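## Task

Set the foam block down on the desk, open the gripper and pull the robot away from it. The block must stay there without the robot holding it. The robot must not topple or finish leaning.

## Robot and tools

ROBOT. A wheeled base carries a column with a tilting head and two 6-joint arms, each ending in a two-finger gripper. With arms folded it is 0.73 m long, 0.62 m wide and 1.88 m tall, and its front edge is 0.40 m ahead of the column. The base drives forward and back and turns in place. It cannot move sideways.

FRAMES. Base frame: origin on the floor under the column, midway between the drive wheels. x points forward, y to the robot's left, z up. left_hand and right_hand are reported in this frame. Each is the point where the fingers meet, and the fingertips reach 8 mm past it. The hand's z axis points along the fingers (quat_wxyz maps (0,0,1) onto that direction), and its y axis runs along the opening. The odometry frame is the base frame as it stood when the scene began. Heading is positive to the left, from -3.142 to 3.142.

execute_actions. "actions" holds one action or none; an empty list only reports state and images. An action may have:
- "base": exactly one relative move from where the base is now. translate_m is metres, forward positive, -3 to 3. rotate_rad is radians, left (counter-clockwise seen from above) positive, -3.2 to 3.2.
- "joints": a single dict holding absolute targets for both arms and the head, one number per named joint. Values are radians, except the grippers, which take the fingertip gap in metres. Ranges: head_tilt_rad -0.61 to 1.308 (0 is about level, positive looks down). For left_ and right_: joint1 -2.879 to 2.879; joint2 0 to 3.141; joint3 0 to 3.019; joint4 -1.692 to 1.57; joint5 -1.57 to 1.57 (positive swings the hand to the robot's right); joint6 -2.094 to 2.094 (positive rolls clockwise seen from behind the hand); gripper_m 0 (closed) to 0.093.
- "speeds": optional caps for this action only. translate_m 0.05 to 0.8 m/s and rotate_rad 0.1 to 1 rad/s; the top of each range is the default. Arms ignore it.
Base and joint motions start together. An action lasts 15 s at most. A base move needing more than 8.667 s is refused, and so is any call with an unknown key or an out-of-range number; nothing moves then. Joints left out of an action may keep pushing toward their earlier targets. "cameras" lists images to return from cam_head_left, cam_head_right, cam_left_wrist, cam_right_wrist, nav_camera. Left out or ["all"] returns every camera; [] returns none.

wait: seconds, 0 to 10. Nothing new is commanded, and it returns the same report. zoom_image: camera plus region [x0,y0,x1,y1] in pixels of that camera's latest full image, with (0,0) at the top left. The region can be at most 504 by 504. read_manual: returns licence texts only. finished_scene: scene (1 or 2). It ends that scene for good, so the object must already be resting on its own.

ARM GEOMETRY. With joint1 at -1.57 (left) or 1.57 (right) and joints 5 and 6 at 0, the arm works in a vertical plane facing forward, 0.23 m to that side of the column. Let a = j2 - 0.35, b = 1.05 + j2 - j3 and c = b - j4; c = 1.57 means fingers straight down. The hand is then 0.12 + 0.39 sin a + 0.38 cos b + 0.25 cos c m ahead and 1.46 + 0.39 cos a - 0.38 sin b - 0.25 sin c m up. Example: j2,j3,j4 = 0.93, 0.78, 0.14 gives 0.60 ahead and 1.21 up. The real hand tends to sit up to about 5 cm lower and nearer the column, and up to about 12 cm with heavy or far-out loads. Trust the reported hand position. Reach is about 1 m from the shoulder, and no lower than 0.47 m up, so the floor is out of reach. With fingers down, reliable loads are: 3.2 kg near 0.4 m ahead, 0.65 to 1.2 m up; 2 kg out to 0.6 m; 1 kg out to 0.8 m, 0.9 to 1.2 m up. Hold heavy things with the fingers at least about 1.2 rad below horizontal. A gripper holds roughly 2 to 6 kg.

GRIPPING. Fingers are 7 cm long. Their outside spans 1 cm more than the opening at the tips and 5 cm more at their base. The hand body is 10 cm by 7 cm, and the wrist camera sticks out 11 cm on one side. To grasp, command a gap smaller than the object; "off_target" is then expected. If the reported gap stays 0.002 m or more above the target, something is held. Targets closer than about 0.03 rad to the current reading (0.08 for joints 2 and 3) may not move the joint. For gentle contact, step about 0.05 rad per call from your previous target.

RESULT LINES. base_status and joint_status give the outcome of each motion. "done" means within tolerance; for the base it means the wheels turned fully, even if they slipped. "off_target": the motion stopped short and may still push. "contact_stop" (base only): a wheel stalled, so back off 0.05 m before retrying or turning. "time_out": an arm was blocked, or the wheel motors were off. "joint command not followed", with a "cause:" line, and per-joint "not_followed" mean a safety check withheld the targets because the arm was too close to the other arm, to the body or to an object. To clear it, move those joints at least 0.05 rad back, or move the other arm away. on_its_own describes what was not commanded; its "held at" is a target, not a position. motor_effort covers only left_wheel and right_wheel, in percent (forward positive), with the peak in brackets. wheel_motors_off = 1 means the wheels are disabled. If turned_by_wheels and turned_by_imu disagree by more than about 4% and 0.05 rad, the base slipped or hit something. base_tilt is in degrees, positive forward/right. A drop of 0.5 degrees or more in the forward reading means it is leaning back, so reverse 0.05 m. Motor temperatures are listed per arm; MOTOR HOT appears from 85 °C, and at 100 °C an OVER-TEMPERATURE FAULT drops that arm ("limit_stop_at_motor_heat"). Once a stop is reported, the remaining robot calls in that reply are skipped.

AVOID. Do not let the arms strike or press on each other. Do not keep an arm pushing against something; to relax it, send its reported positions back as targets, though a held load will sag. Avoid long wheel pushes: about 3 s of it cuts the wheel motors for 2 s. A desk top 0.30 to 1.20 m high can slide over the base and hit the column. Avoid dropping, slamming or knocking objects over. Loose objects may occasionally get bumped by outside causes. The cameras' calibrations are given with the session and can be slightly off.

Each tool is called after "Request:" as name(argument=value, ...), one argument or row to a line, values as JSON.

## Session

I'll start by looking at the current state and images.

Request:
execute_actions(
  actions=[],
)

Scene clock: 0.00 s.
Motor temperatures (°C, as the motors report them): left_arm=[21 21 23 22 21 23] | right_arm=[23 22 21 23 21 24]
base_odometry: x=+0.000 y=+0.000 heading=+0.000 (m, m, rad; odometry frame)
turned_by_wheels: +0.000 (rad since the last result)
turned_by_imu: +0.000 (rad since the last result)
base_tilt: forward=-0.5 right=+0.2 (deg)
base_status: not commanded
joint_positions: head_tilt_rad=+0.867 left_joint1_rad=-1.555 left_joint2_rad=+0.860 left_joint3_rad=+0.387 left_joint4_rad=-0.985 left_joint5_rad=+0.014 left_joint6_rad=+0.010 left_gripper_m=+0.094 right_joint1_rad=+1.565 right_joint2_rad=+0.892 right_joint3_rad=+0.405 right_joint4_rad=-0.916 right_joint5_rad=-0.020 right_joint6_rad=-0.112 right_gripper_m=+0.095
joint_status: not commanded
wheel_motors_off: 0
motor_effort: left_wheel=+1 right_wheel=+1 (%)
left_hand: x=+0.1349 y=+0.2252 z=+1.2638 quat_wxyz=(+0.450, +0.005, -0.893, +0.004) (m; base frame)
right_hand: x=+0.1487 y=-0.2234 z=+1.2466 quat_wxyz=(+0.424, +0.044, -0.904, -0.031) (m; base frame)
pictures: cam_head_left, cam_head_right, cam_left_wrist, cam_right_wrist, nav_camera
Images, in order (width x height): cam_head_left 896x504, cam_head_right 896x504, cam_left_wrist 504x504, cam_right_wrist 504x504, nav_camera 896x504.

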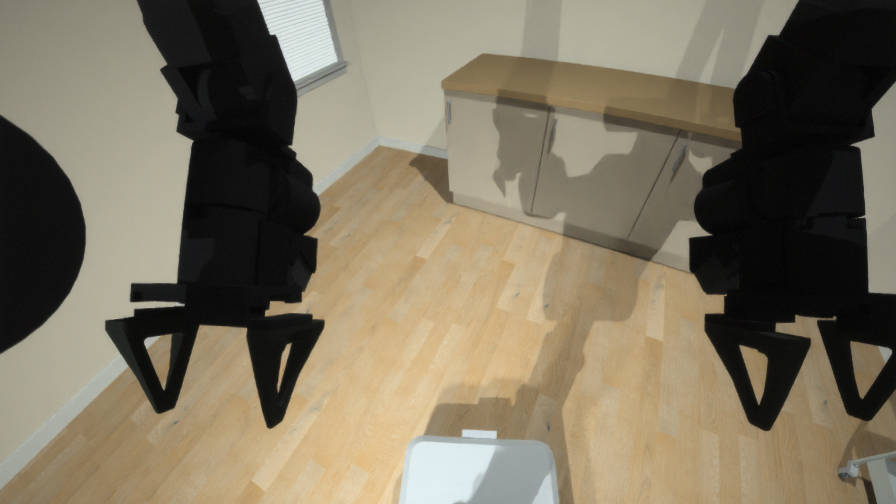

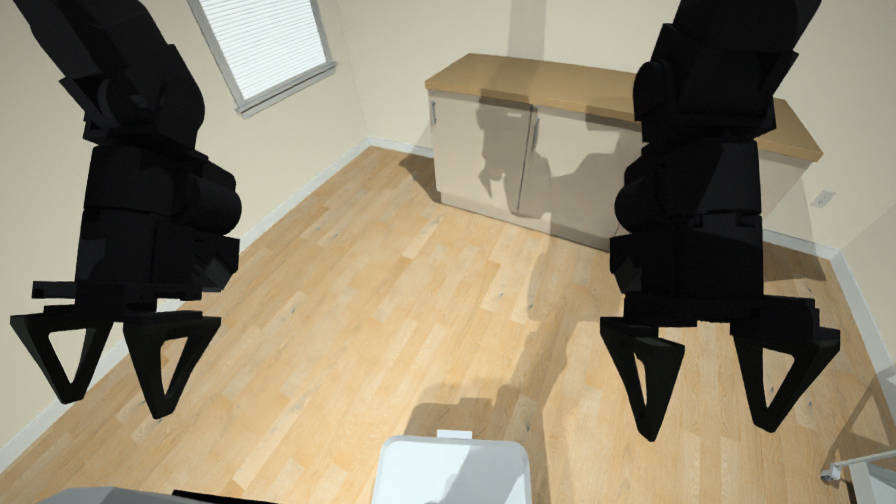

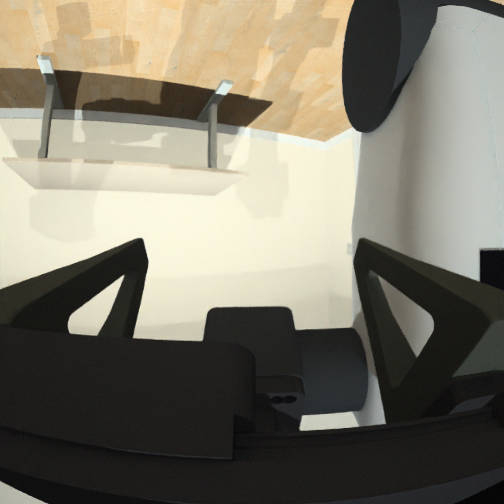

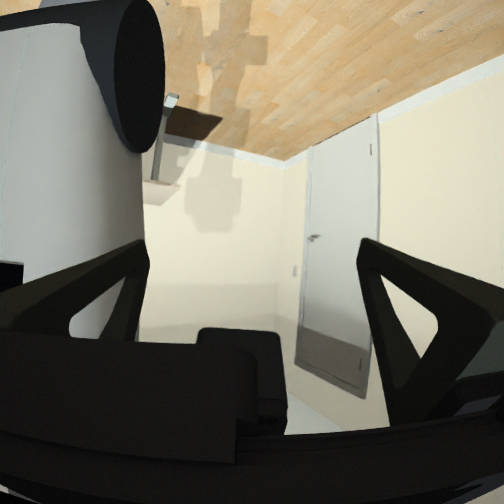

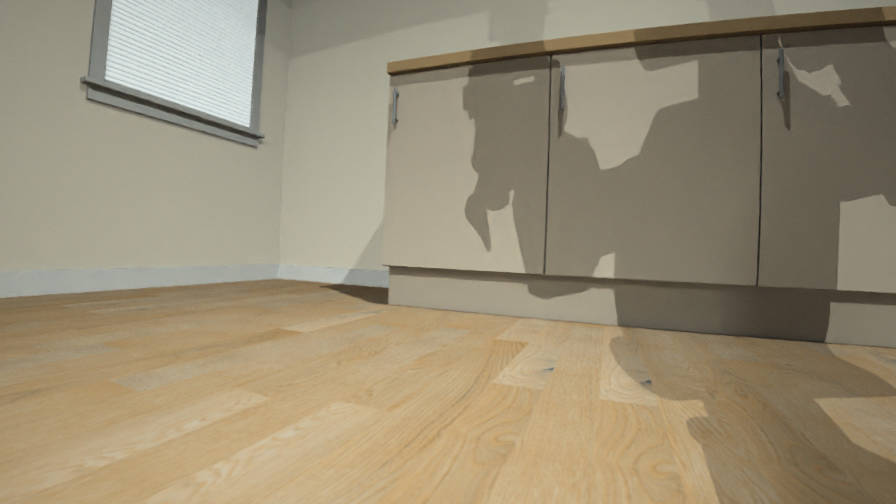

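Request:
zoom_image(
  camera="cam_head_right",
  region=[700, 380, 896, 504],
)

Request:
zoom_image(
  camera="cam_left_wrist",
  region=[0, 30, 360, 250],
)

Region (700, 380, 896, 504) of cam_head_right's 896x504 image, scaled by 2.571, with more detail than that image has; it fills the top 319 rows of this view, and the rest is white.

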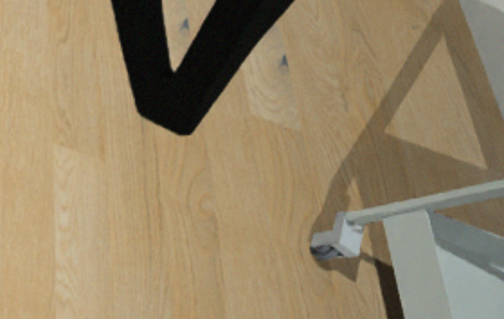

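Region (0, 30, 360, 250) of cam_left_wrist's 504x504 image, scaled by 1.400, with more detail than that image has.

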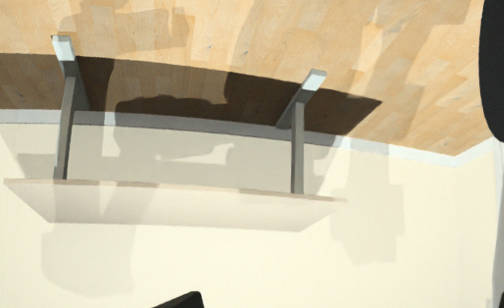

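Request:
execute_actions(
  actions=[
    {"base": {"rotate_rad": -1.6}, "joints": {"head_tilt_rad": 0.6}},
  ],
  cameras=["cam_head_left", "cam_head_right", "nav_camera"],
)

Scene clock: 17.27 s.
Motor temperatures (°C, as the motors report them): left_arm=[21 21 23 22 21 23] | right_arm=[23 23 21 23 21 24]
base_odometry: x=+0.000 y=+0.000 heading=-1.600 (m, m, rad; odometry frame)
turned_by_wheels: -1.600 (rad since the last result)
turned_by_imu: -1.589 (rad since the last result)
base_tilt: forward=-0.4 right=+0.2 (deg)
base_status: done
joint_positions: head_tilt_rad=+0.617 left_joint1_rad=-1.555 left_joint2_rad=+0.860 left_joint3_rad=+0.387 left_joint4_rad=-0.985 left_joint5_rad=+0.014 left_joint6_rad=+0.010 left_gripper_m=+0.094 right_joint1_rad=+1.565 right_joint2_rad=+0.892 right_joint3_rad=+0.405 right_joint4_rad=-0.916 right_joint5_rad=-0.020 right_joint6_rad=-0.112 right_gripper_m=+0.095
joint_status: all done
wheel_motors_off: 0
motor_effort: left_wheel=+2(36) right_wheel=-1(23) (%)
left_hand: x=+0.1349 y=+0.2252 z=+1.2638 quat_wxyz=(+0.450, +0.005, -0.893, +0.004) (m; base frame)
right_hand: x=+0.1487 y=-0.2234 z=+1.2466 quat_wxyz=(+0.424, +0.044, -0.904, -0.031) (m; base frame)
pictures: cam_head_left, cam_head_right, nav_camera
camera_calibration (this result's frames):
cam_head_left: T_world_to_cam=[[0.077668, -0.996362, -0.0350754, 0.0824268], [-0.545855, -0.0130576, -0.837778, 1.31455], [0.834272, 0.0842146, -0.544884, 0.7283], [0, 0, 0, 1]] pos_world=[0.103551, 0.0379583, 1.50103]
cam_head_right: T_world_to_cam=[[0.0892949, -0.995698, -0.0247497, -0.0226772], [-0.541799, -0.0277081, -0.840051, 1.31822], [0.835751, 0.0884217, -0.541942, 0.726381], [0, 0, 0, 1]] pos_world=[0.10916, -0.0502822, 1.50047]
Images, in order (width x height): cam_head_left 896x504, cam_head_right 896x504, nav_camera 896x504.

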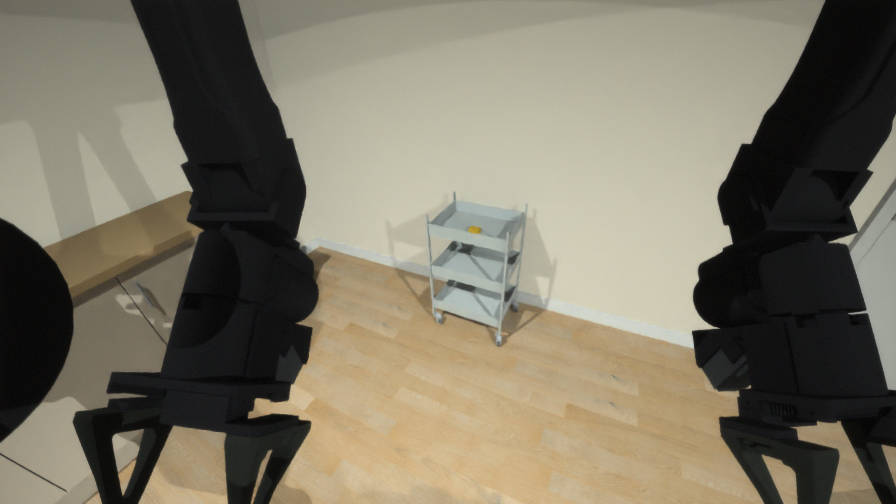

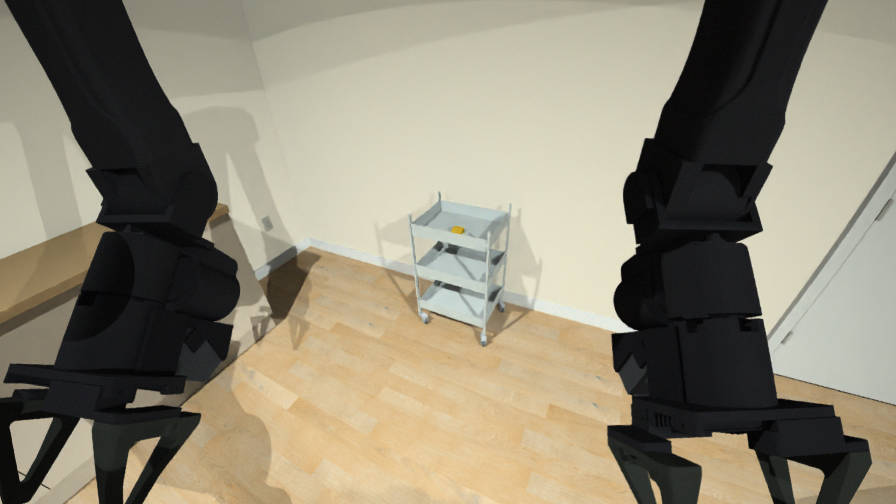

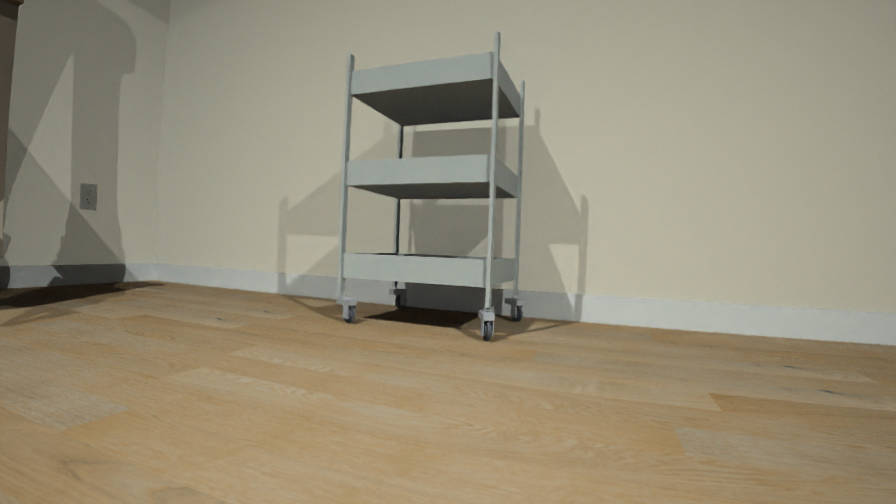

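The yellow block is in the top tray of the cart. Zooming in on both head cameras.

Request:
zoom_image(
  camera="cam_head_left",
  region=[410, 180, 550, 360],
)

Request:
zoom_image(
  camera="cam_head_right",
  region=[390, 180, 530, 360],
)

Request:
zoom_image(
  camera="nav_camera",
  region=[300, 20, 560, 360],
)

Region (410, 180, 550, 360) of cam_head_left's 896x504 image, scaled by 2.800, with more detail than that image has.

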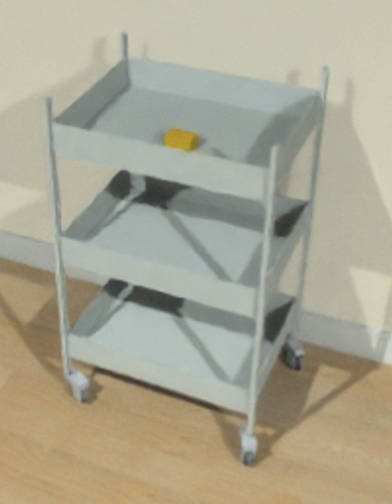

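Region (390, 180, 530, 360) of cam_head_right's 896x504 image, scaled by 2.800, with more detail than that image has.

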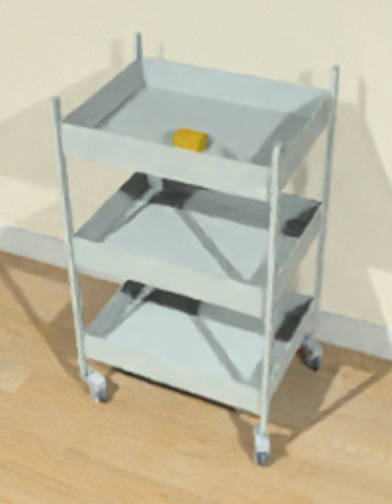

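Region (300, 20, 560, 360) of nav_camera's 896x504 image, scaled by 1.482, with more detail than that image has; it fills the left 385 columns of this view, and the rest is white.

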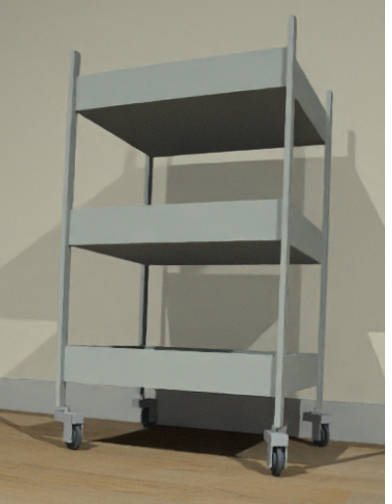

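Request:
execute_actions(
  actions=[
    {"base": {"translate_m": 0.9}, "joints": {"head_tilt_rad": 1.0, "left_joint1_rad": -1.57, "left_joint2_rad": 1.715, "left_joint3_rad": 1.43, "left_joint4_rad": -0.233, "left_joint5_rad": 0.0, "left_joint6_rad": 0.0}},
  ],
)

Scene clock: 119.53 s.
Motor temperatures (°C, as the motors report them): left_arm=[21 22 23 22 21 23] | right_arm=[23 23 21 23 21 24]
base_odometry: x=-0.026 y=-0.900 heading=-1.600 (m, m, rad; odometry frame)
turned_by_wheels: +0.000 (rad since the last result)
turned_by_imu: +0.000 (rad since the last result)
base_tilt: forward=-0.5 right=+0.1 (deg)
base_status: done
joint_positions: head_tilt_rad=+1.001 left_joint1_rad=-1.561 left_joint2_rad=+1.719 left_joint3_rad=+1.420 left_joint4_rad=-0.240 left_joint5_rad=+0.002 left_joint6_rad=+0.004 left_gripper_m=+0.094 right_joint1_rad=+1.565 right_joint2_rad=+0.892 right_joint3_rad=+0.408 right_joint4_rad=-0.916 right_joint5_rad=-0.020 right_joint6_rad=-0.112 right_gripper_m=+0.095
joint_status: all done
wheel_motors_off: 0
motor_effort: left_wheel=+0(54) right_wheel=+0(35) (%)
left_hand: x=+0.5824 y=+0.2312 z=+0.9137 quat_wxyz=(+0.008, +0.001, -1.000, -0.003) (m; base frame)
right_hand: x=+0.1501 y=-0.2234 z=+1.2461 quat_wxyz=(+0.423, +0.044, -0.905, -0.031) (m; base frame)
pictures: cam_head_left, cam_head_right, cam_left_wrist, cam_right_wrist, nav_camera
camera_calibration (this result's frames):
cam_head_left: T_world_to_cam=[[0.0589295, -0.996362, -0.0615624, 0.124154], [-0.819421, -0.0130576, -0.573044, 0.920536], [0.570155, 0.0842146, -0.817209, 1.16089], [0, 0, 0, 1]] pos_world=[0.0851043, 0.0379583, 1.48384]
cam_head_right: T_world_to_cam=[[0.073573, -0.995698, -0.0563306, 0.0267435], [-0.816508, -0.0277081, -0.576669, 0.926345], [0.572627, 0.0884217, -0.815034, 1.1601], [0, 0, 0, 1]] pos_world=[0.0900963, -0.0502822, 1.48122]
cam_left_wrist: T_world_to_cam=[[0.000518895, -0.999998, -0.00186797, 0.237887], [-0.804647, -0.00152664, 0.593752, -0.0689977], [-0.593754, 0.00119497, -0.804646, 1.20845], [0, 0, 0, 1]] pos_world=[0.661878, 0.236337, 1.01378]
cam_right_wrist: T_world_to_cam=[[0.0571166, -0.99394, -0.0939244, -0.116065], [-0.0616486, -0.0974097, 0.993333, -1.24428], [-0.996462, -0.0509455, -0.0668387, 0.349716], [0, 0, 0, 1]] pos_world=[0.2784, -0.21875, 1.24846]
Images, in order (width x height): cam_head_left 896x504, cam_head_right 896x504, cam_left_wrist 504x504, cam_right_wrist 504x504, nav_camera 896x504.

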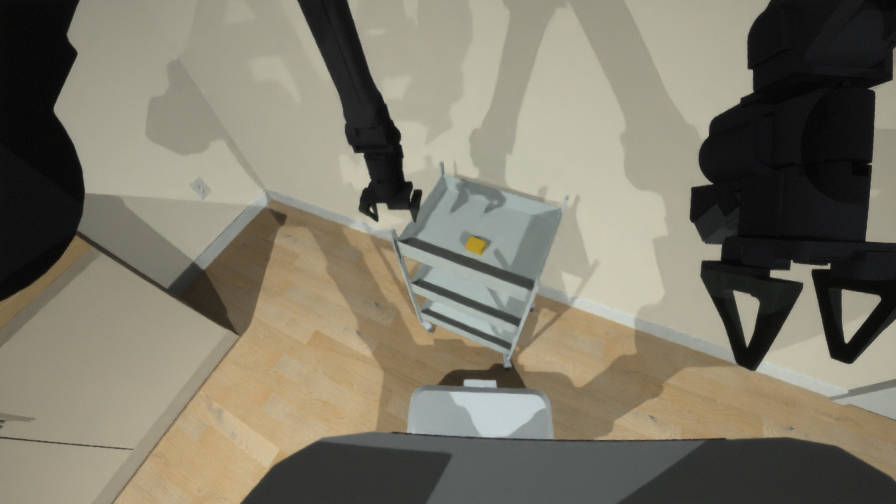

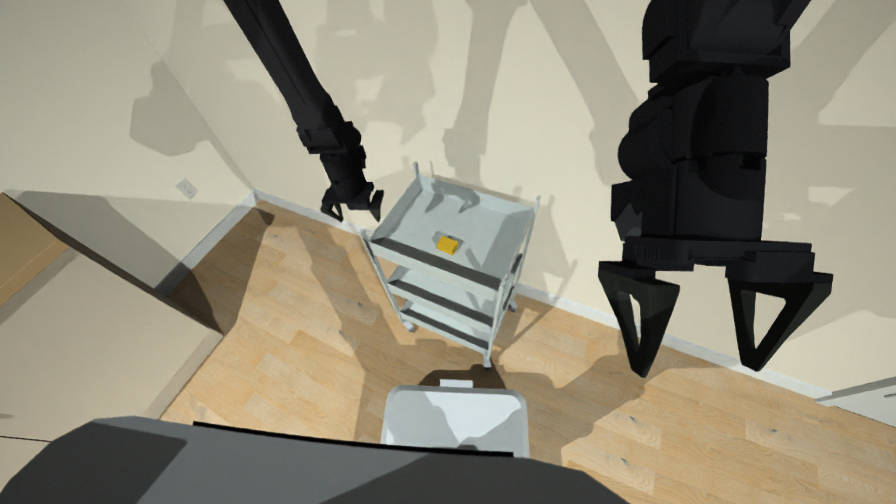

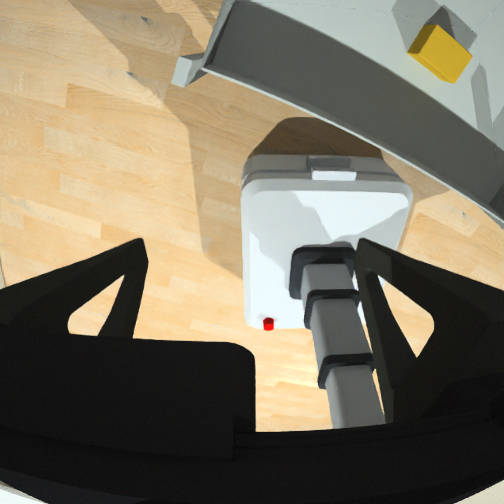

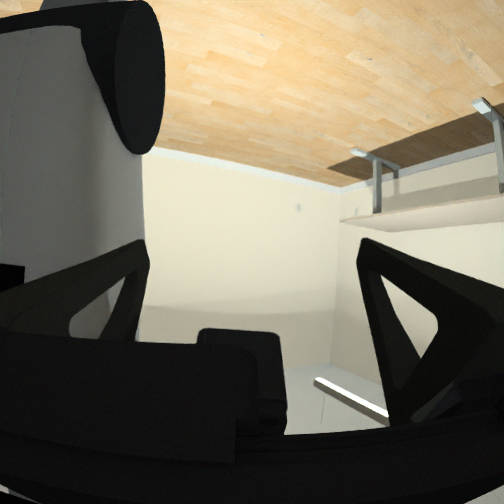

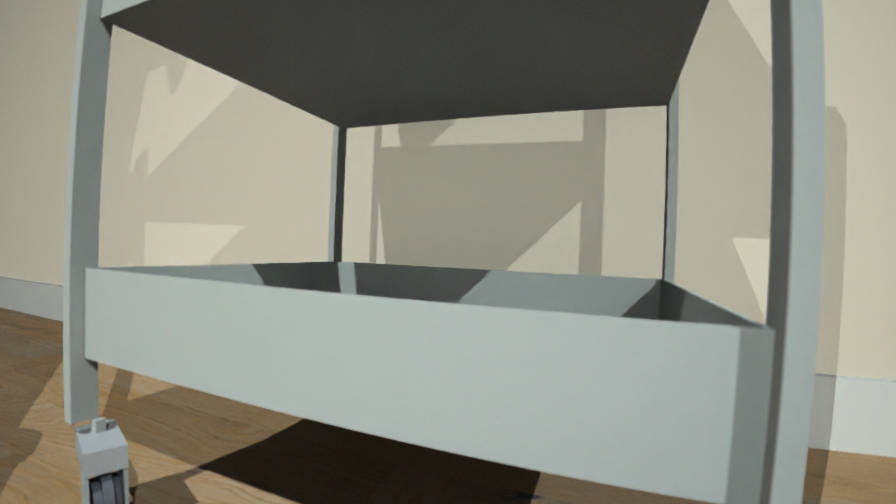

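Request:
zoom_image(
  camera="cam_head_left",
  region=[350, 150, 590, 410],
)

Request:
zoom_image(
  camera="cam_head_right",
  region=[320, 150, 560, 410],
)

Request:
zoom_image(
  camera="cam_left_wrist",
  region=[344, 0, 504, 120],
)

Request:
zoom_image(
  camera="cam_head_left",
  region=[440, 215, 510, 275],
)

Request:
zoom_image(
  camera="cam_head_right",
  region=[412, 215, 482, 275],
)

Region (350, 150, 590, 410) of cam_head_left's 896x504 image, scaled by 1.938, with more detail than that image has; it fills the left 465 columns of this view, and the rest is white.

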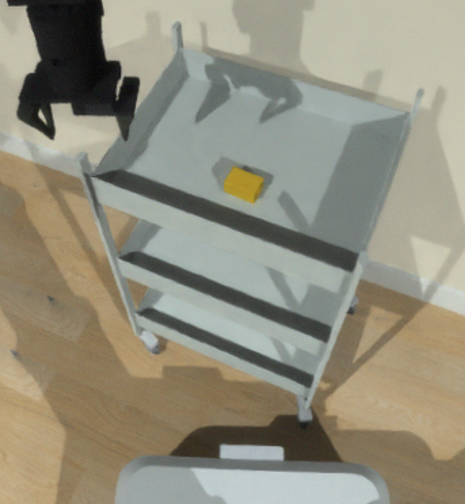

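Region (320, 150, 560, 410) of cam_head_right's 896x504 image, scaled by 1.938, with more detail than that image has; it fills the left 465 columns of this view, and the rest is white.

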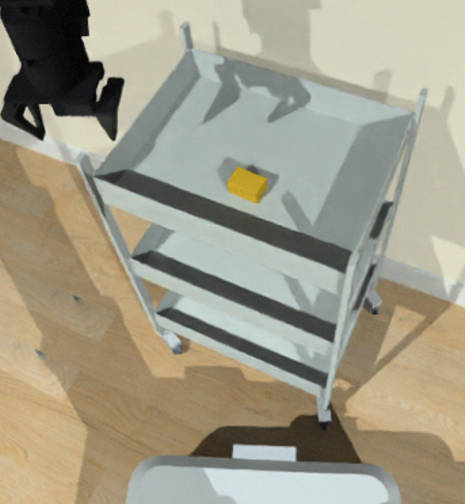

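Region (344, 0, 504, 120) of cam_left_wrist's 504x504 image, scaled by 3.150, with more detail than that image has; it fills the top 378 rows of this view, and the rest is white.

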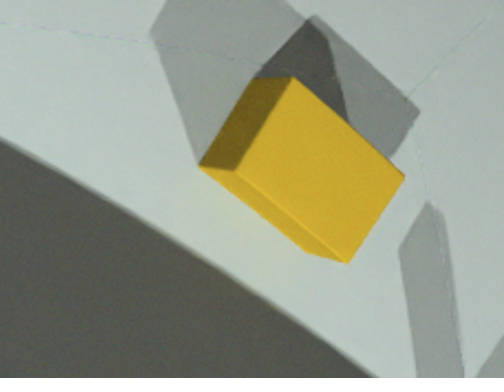

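Region (440, 215, 510, 275) of cam_head_left's 896x504 image, scaled by 7.200, with more detail than that image has; it fills the top 432 rows of this view, and the rest is white.

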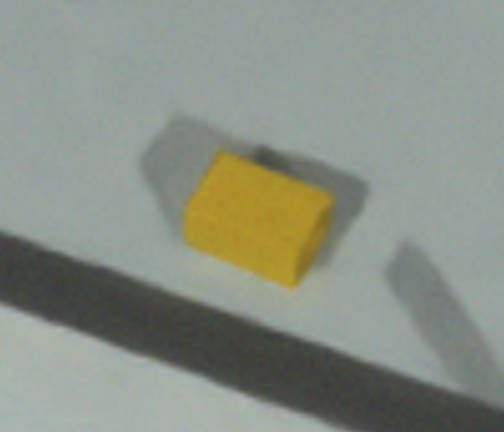

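Region (412, 215, 482, 275) of cam_head_right's 896x504 image, scaled by 7.200, with more detail than that image has; it fills the top 432 rows of this view, and the rest is white.

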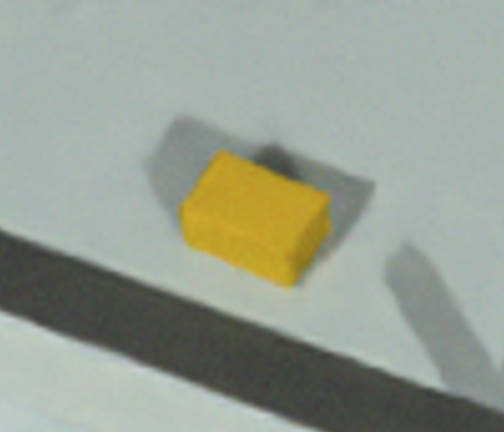

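Request:
execute_actions(
  actions=[
    {"base": {"rotate_rad": -0.3}, "joints": {"left_joint2_rad": 1.97, "left_joint3_rad": 1.66, "left_joint4_rad": -0.212, "left_joint6_rad": -1.43}},
  ],
  cameras=["cam_head_left", "cam_head_right", "cam_left_wrist", "nav_camera"],
)

Scene clock: 168.53 s.
Motor temperatures (°C, as the motors report them): left_arm=[21 26 24 22 21 23] | right_arm=[23 23 21 23 21 24]
base_odometry: x=-0.026 y=-0.900 heading=-1.899 (m, m, rad; odometry frame)
turned_by_wheels: -0.299 (rad since the last result)
turned_by_imu: -0.296 (rad since the last result)
base_tilt: forward=-0.4 right=+0.2 (deg)
base_status: done
joint_positions: head_tilt_rad=+1.001 left_joint1_rad=-1.573 left_joint2_rad=+1.979 left_joint3_rad=+1.650 left_joint4_rad=-0.215 left_joint5_rad=+0.001 left_joint6_rad=-1.423 left_gripper_m=+0.094 right_joint1_rad=+1.565 right_joint2_rad=+0.892 right_joint3_rad=+0.408 right_joint4_rad=-0.916 right_joint5_rad=-0.020 right_joint6_rad=-0.112 right_gripper_m=+0.095
joint_status: all done
wheel_motors_off: 0
motor_effort: left_wheel=-1(36) right_wheel=-1(32) (%)
left_hand: x=+0.5768 y=+0.2227 z=+0.8118 quat_wxyz=(+0.009, +0.653, -0.758, -0.006) (m; base frame)
right_hand: x=+0.1501 y=-0.2234 z=+1.2461 quat_wxyz=(+0.423, +0.044, -0.905, -0.031) (m; base frame)
pictures: cam_head_left, cam_head_right, cam_left_wrist, nav_camera
camera_calibration (this result's frames):
cam_head_left: T_world_to_cam=[[0.0589295, -0.996362, -0.0615623, 0.124154], [-0.819421, -0.0130576, -0.573044, 0.920536], [0.570155, 0.0842146, -0.817209, 1.16089], [0, 0, 0, 1]] pos_world=[0.0851043, 0.0379583, 1.48384]
cam_head_right: T_world_to_cam=[[0.0735731, -0.995698, -0.0563306, 0.0267435], [-0.816508, -0.0277081, -0.576669, 0.926345], [0.572627, 0.0884217, -0.815034, 1.1601], [0, 0, 0, 1]] pos_world=[0.0900963, -0.0502822, 1.48122]
cam_left_wrist: T_world_to_cam=[[0.988771, -0.14866, -0.015242, -0.519621], [-0.111646, -0.802658, 0.585897, -0.227883], [-0.0993333, -0.577616, -0.810242, 0.971384], [0, 0, 0, 1]] pos_world=[0.584834, 0.300929, 0.912652]
Images, in order (width x height): cam_head_left 896x504, cam_head_right 896x504, cam_left_wrist 504x504, nav_camera 896x504.

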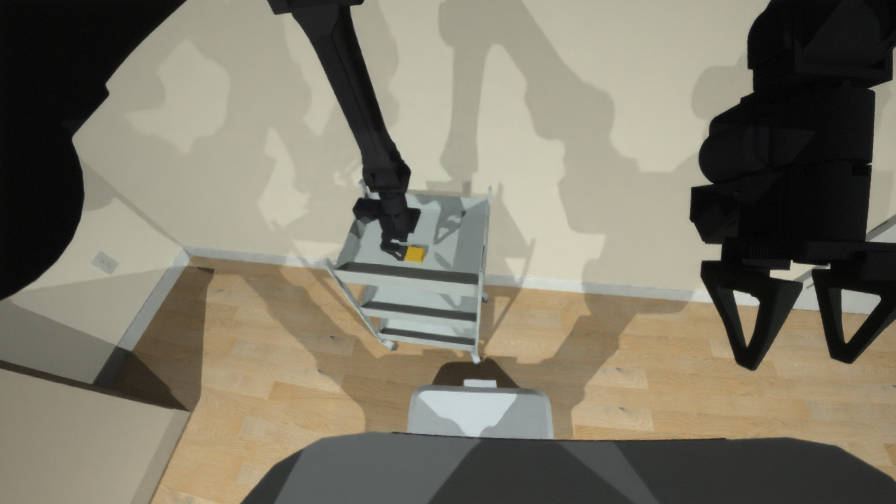

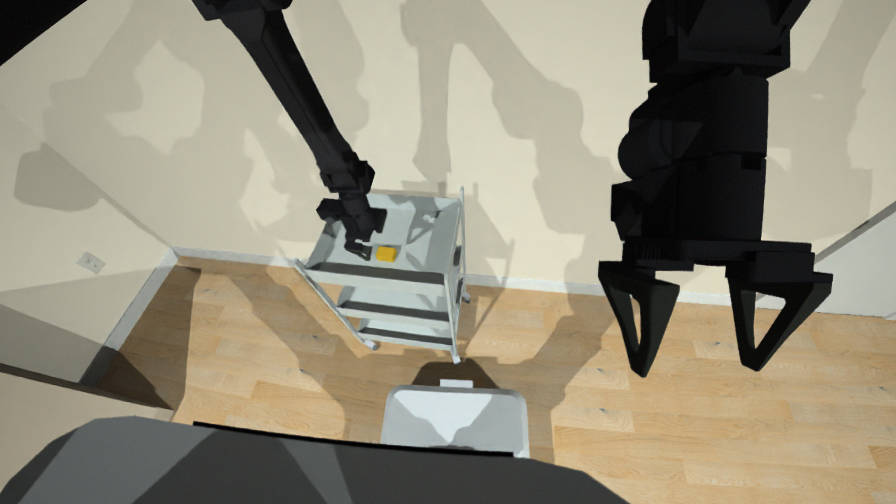

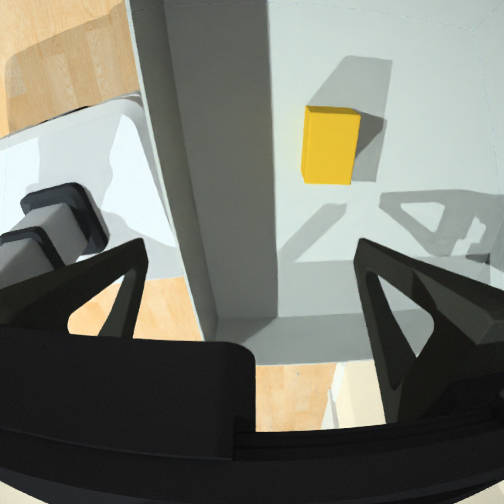

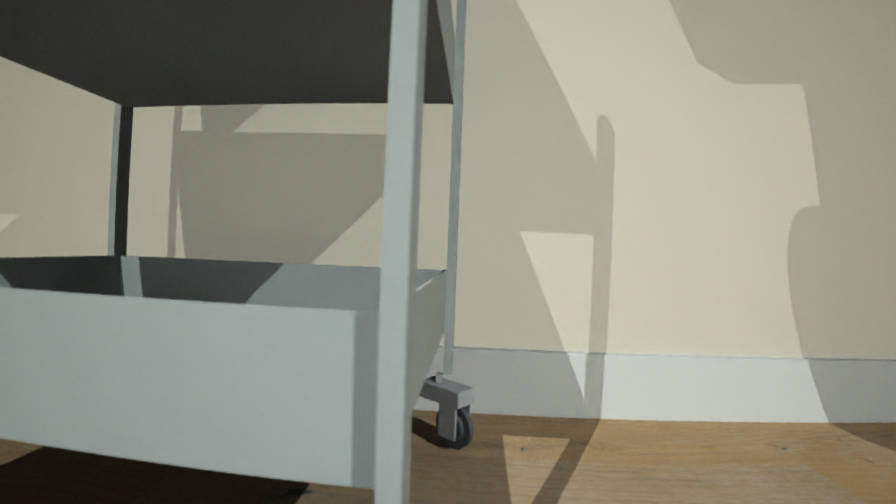

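Request:
zoom_image(
  camera="cam_left_wrist",
  region=[270, 80, 410, 210],
)

Request:
zoom_image(
  camera="cam_head_left",
  region=[320, 170, 520, 400],
)

Region (270, 80, 410, 210) of cam_left_wrist's 504x504 image, scaled by 3.600, with more detail than that image has; it fills the top 468 rows of this view, and the rest is white.

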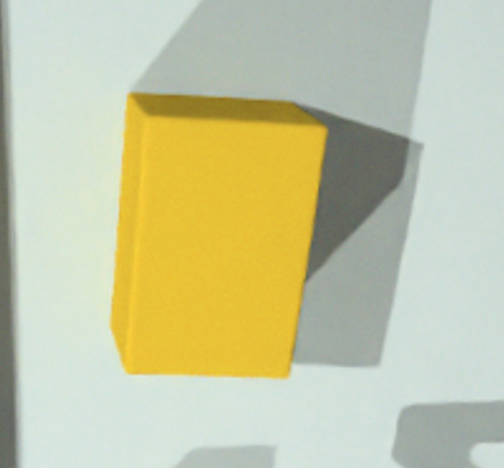

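Region (320, 170, 520, 400) of cam_head_left's 896x504 image, scaled by 2.191, with more detail than that image has; it fills the left 438 columns of this view, and the rest is white.

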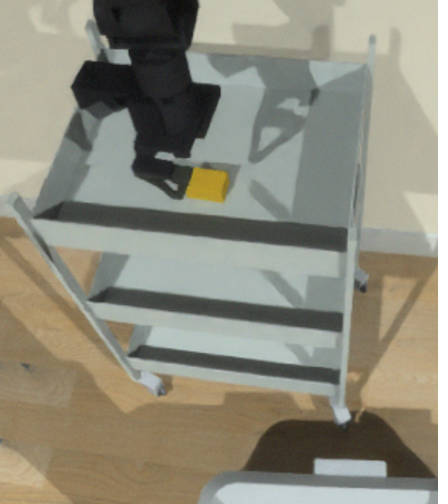

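Request:
execute_actions(
  actions=[
    {"base": {"translate_m": 0.05}, "joints": {"left_joint2_rad": 2.11, "left_joint3_rad": 1.925, "left_joint4_rad": -0.312}},
  ],
  cameras=["cam_head_left", "cam_left_wrist", "nav_camera"],
)

Scene clock: 205.87 s.
Motor temperatures (°C, as the motors report them): left_arm=[21 27 24 22 21 23] | right_arm=[23 23 21 23 21 24]
base_odometry: x=-0.042 y=-0.947 heading=-1.899 (m, m, rad; odometry frame)
turned_by_wheels: +0.000 (rad since the last result)
turned_by_imu: -0.001 (rad since the last result)
base_tilt: forward=-0.4 right=+0.0 (deg)
base_status: done
joint_positions: head_tilt_rad=+1.001 left_joint1_rad=-1.573 left_joint2_rad=+2.109 left_joint3_rad=+1.914 left_joint4_rad=-0.307 left_joint5_rad=+0.001 left_joint6_rad=-1.423 left_gripper_m=+0.094 right_joint1_rad=+1.565 right_joint2_rad=+0.892 right_joint3_rad=+0.408 right_joint4_rad=-0.916 right_joint5_rad=-0.020 right_joint6_rad=-0.112 right_gripper_m=+0.095
joint_status: all done
wheel_motors_off: 0
motor_effort: left_wheel=+0(48) right_wheel=+0(35) (%)
left_hand: x=+0.6304 y=+0.2226 z=+0.7756 quat_wxyz=(-0.007, +0.653, -0.758, +0.008) (m; base frame)
right_hand: x=+0.1499 y=-0.2234 z=+1.2462 quat_wxyz=(+0.423, +0.044, -0.905, -0.031) (m; base frame)
pictures: cam_head_left, cam_left_wrist, nav_camera
camera_calibration (this result's frames):
cam_head_left: T_world_to_cam=[[0.0589098, -0.996362, -0.0615812, 0.124184], [-0.819604, -0.0130576, -0.572782, 0.920142], [0.569894, 0.0842146, -0.817391, 1.16118], [0, 0, 0, 1]] pos_world=[0.0850864, 0.0379583, 1.48383]
cam_left_wrist: T_world_to_cam=[[0.988541, -0.148585, 0.0266341, -0.605532], [-0.136288, -0.802642, 0.580682, -0.181217], [-0.064903, -0.577658, -0.813695, 0.928301], [0, 0, 0, 1]] pos_world=[0.634145, 0.300815, 0.876712]
Images, in order (width x height): cam_head_left 896x504, cam_left_wrist 504x504, nav_camera 896x504.

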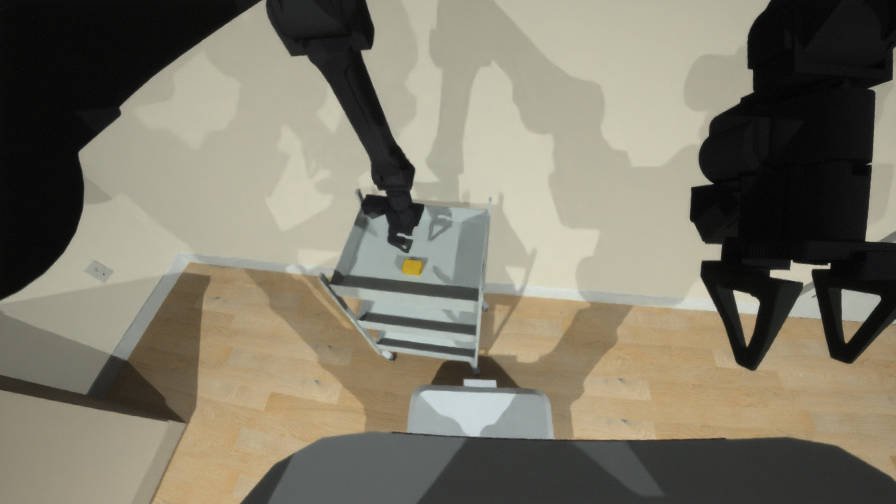

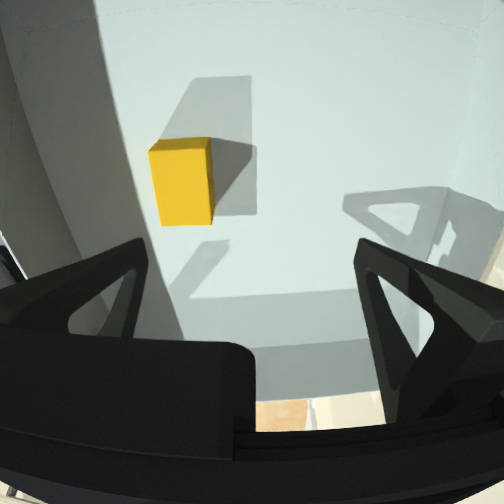

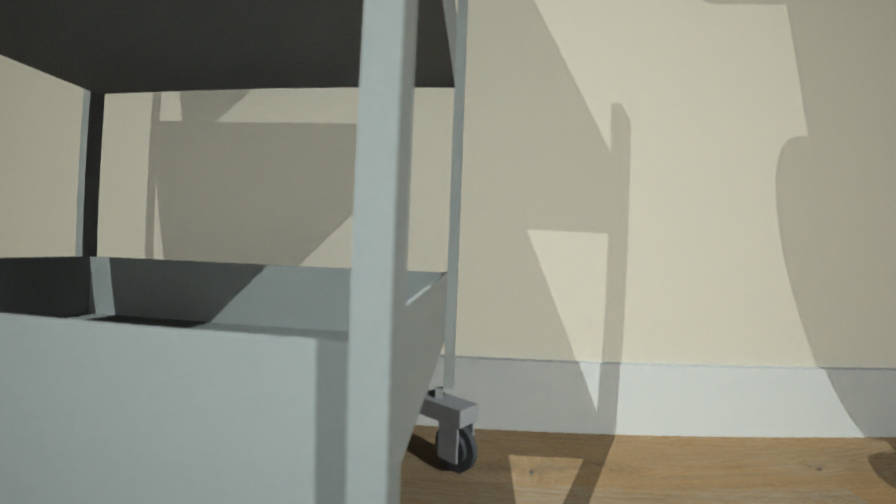

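Request:
zoom_image(
  camera="cam_left_wrist",
  region=[120, 120, 260, 250],
)

Region (120, 120, 260, 250) of cam_left_wrist's 504x504 image, scaled by 3.600, with more detail than that image has; it fills the top 468 rows of this view, and the rest is white.

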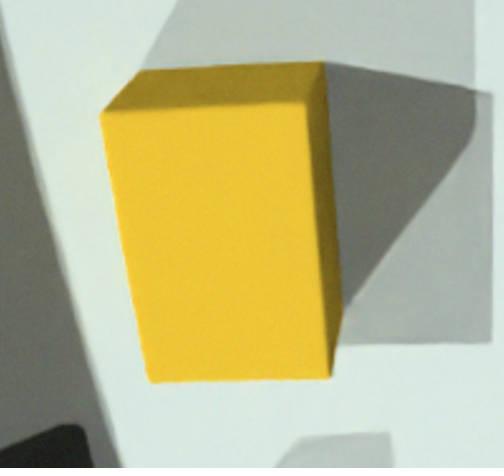

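Request:
execute_actions(
  actions=[
    {"joints": {"left_joint2_rad": 2.297, "left_joint3_rad": 2.087}},
  ],
  cameras=["cam_head_left", "cam_left_wrist"],
)

Scene clock: 227.30 s.
Motor temperatures (°C, as the motors report them): left_arm=[21 28 24 22 21 23] | right_arm=[23 23 21 23 21 24]
base_odometry: x=-0.042 y=-0.947 heading=-1.899 (m, m, rad; odometry frame)
turned_by_wheels: +0.000 (rad since the last result)
turned_by_imu: -0.001 (rad since the last result)
base_tilt: forward=-0.5 right=+0.1 (deg)
base_status: not commanded
joint_positions: head_tilt_rad=+1.001 left_joint1_rad=-1.573 left_joint2_rad=+2.309 left_joint3_rad=+2.077 left_joint4_rad=-0.309 left_joint5_rad=+0.001 left_joint6_rad=-1.423 left_gripper_m=+0.094 right_joint1_rad=+1.565 right_joint2_rad=+0.892 right_joint3_rad=+0.408 right_joint4_rad=-0.916 right_joint5_rad=-0.020 right_joint6_rad=-0.112 right_gripper_m=+0.095
joint_status: all done
wheel_motors_off: 0
motor_effort: left_wheel=+1(0) right_wheel=+1(1) (%)
left_hand: x=+0.5848 y=+0.2225 z=+0.6974 quat_wxyz=(+0.007, +0.653, -0.758, -0.005) (m; base frame)
right_hand: x=+0.1499 y=-0.2234 z=+1.2462 quat_wxyz=(+0.423, +0.044, -0.905, -0.031) (m; base frame)
pictures: cam_head_left, cam_left_wrist
camera_calibration (this result's frames):
cam_head_left: T_world_to_cam=[[0.0589098, -0.996362, -0.0615812, 0.124184], [-0.819604, -0.0130576, -0.572782, 0.920142], [0.569894, 0.0842146, -0.817391, 1.16118], [0, 0, 0, 1]] pos_world=[0.0850864, 0.0379583, 1.48383]
cam_left_wrist: T_world_to_cam=[[0.988814, -0.148654, -0.0122239, -0.531426], [-0.113429, -0.802657, 0.585556, -0.158847], [-0.096857, -0.577619, -0.81054, 0.878115], [0, 0, 0, 1]] pos_world=[0.592515, 0.300718, 0.798265]
Images, in order (width x height): cam_head_left 896x504, cam_left_wrist 504x504.

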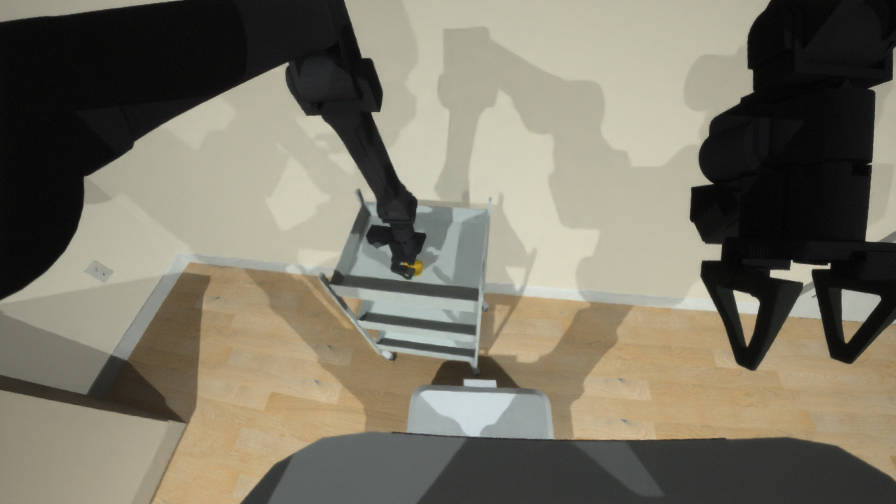

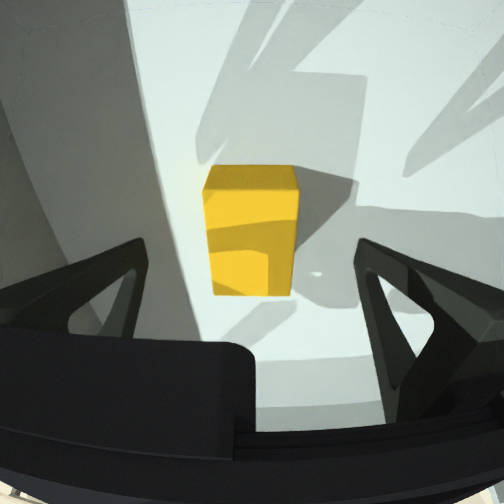

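Request:
zoom_image(
  camera="cam_left_wrist",
  region=[120, 150, 380, 310],
)

Region (120, 150, 380, 310) of cam_left_wrist's 504x504 image, scaled by 1.938, with more detail than that image has; it fills the top 310 rows of this view, and the rest is white.

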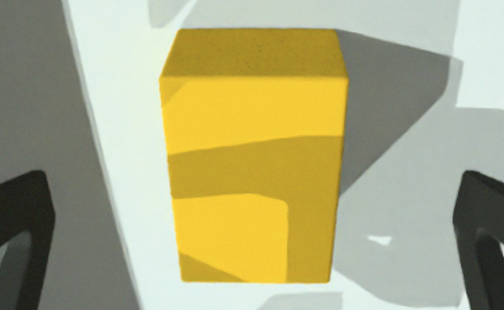

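Request:
execute_actions(
  actions=[
    {"joints": {"left_joint2_rad": 2.352, "left_joint3_rad": 2.142}},
  ],
  cameras=["cam_head_left", "cam_left_wrist"],
)

Scene clock: 254.07 s.
Motor temperatures (°C, as the motors report them): left_arm=[21 28 24 22 21 23] | right_arm=[23 23 21 23 21 24]
base_odometry: x=-0.042 y=-0.947 heading=-1.899 (m, m, rad; odometry frame)
turned_by_wheels: +0.000 (rad since the last result)
turned_by_imu: -0.001 (rad since the last result)
base_tilt: forward=-0.5 right=+0.2 (deg)
base_status: not commanded
joint_positions: head_tilt_rad=+1.001 left_joint1_rad=-1.573 left_joint2_rad=+2.338 left_joint3_rad=+2.123 left_joint4_rad=-0.309 left_joint5_rad=+0.001 left_joint6_rad=-1.423 left_gripper_m=+0.094 right_joint1_rad=+1.565 right_joint2_rad=+0.892 right_joint3_rad=+0.408 right_joint4_rad=-0.916 right_joint5_rad=-0.020 right_joint6_rad=-0.112 right_gripper_m=+0.095
joint_status: all done
wheel_motors_off: 0
motor_effort: left_wheel=+1(1) right_wheel=+1(1) (%)
left_hand: x=+0.5910 y=+0.2225 z=+0.6893 quat_wxyz=(+0.001, +0.653, -0.758, +0.001) (m; base frame)
right_hand: x=+0.1499 y=-0.2234 z=+1.2462 quat_wxyz=(+0.423, +0.044, -0.905, -0.031) (m; base frame)
pictures: cam_head_left, cam_left_wrist
camera_calibration (this result's frames):
cam_head_left: T_world_to_cam=[[0.0589098, -0.996362, -0.0615812, 0.124184], [-0.819604, -0.0130576, -0.572782, 0.920142], [0.569894, 0.0842146, -0.817391, 1.16118], [0, 0, 0, 1]] pos_world=[0.0850864, 0.0379583, 1.48383]
cam_left_wrist: T_world_to_cam=[[0.988882, -0.148624, 0.00475404, -0.549398], [-0.12344, -0.80265, 0.583537, -0.146125], [-0.0829119, -0.577636, -0.812073, 0.864975], [0, 0, 0, 1]] pos_world=[0.596969, 0.3007, 0.790304]
Images, in order (width x height): cam_head_left 896x504, cam_left_wrist 504x504.

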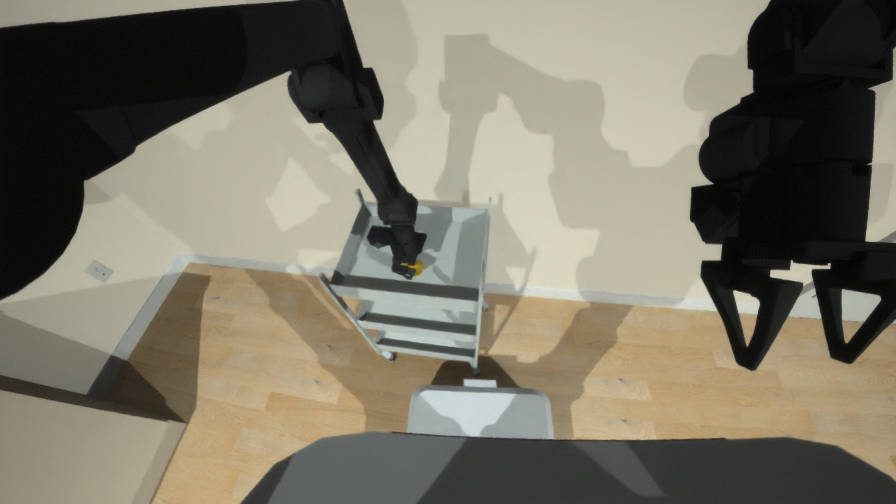

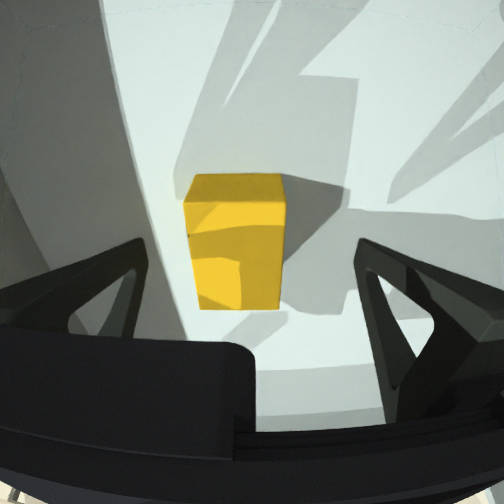

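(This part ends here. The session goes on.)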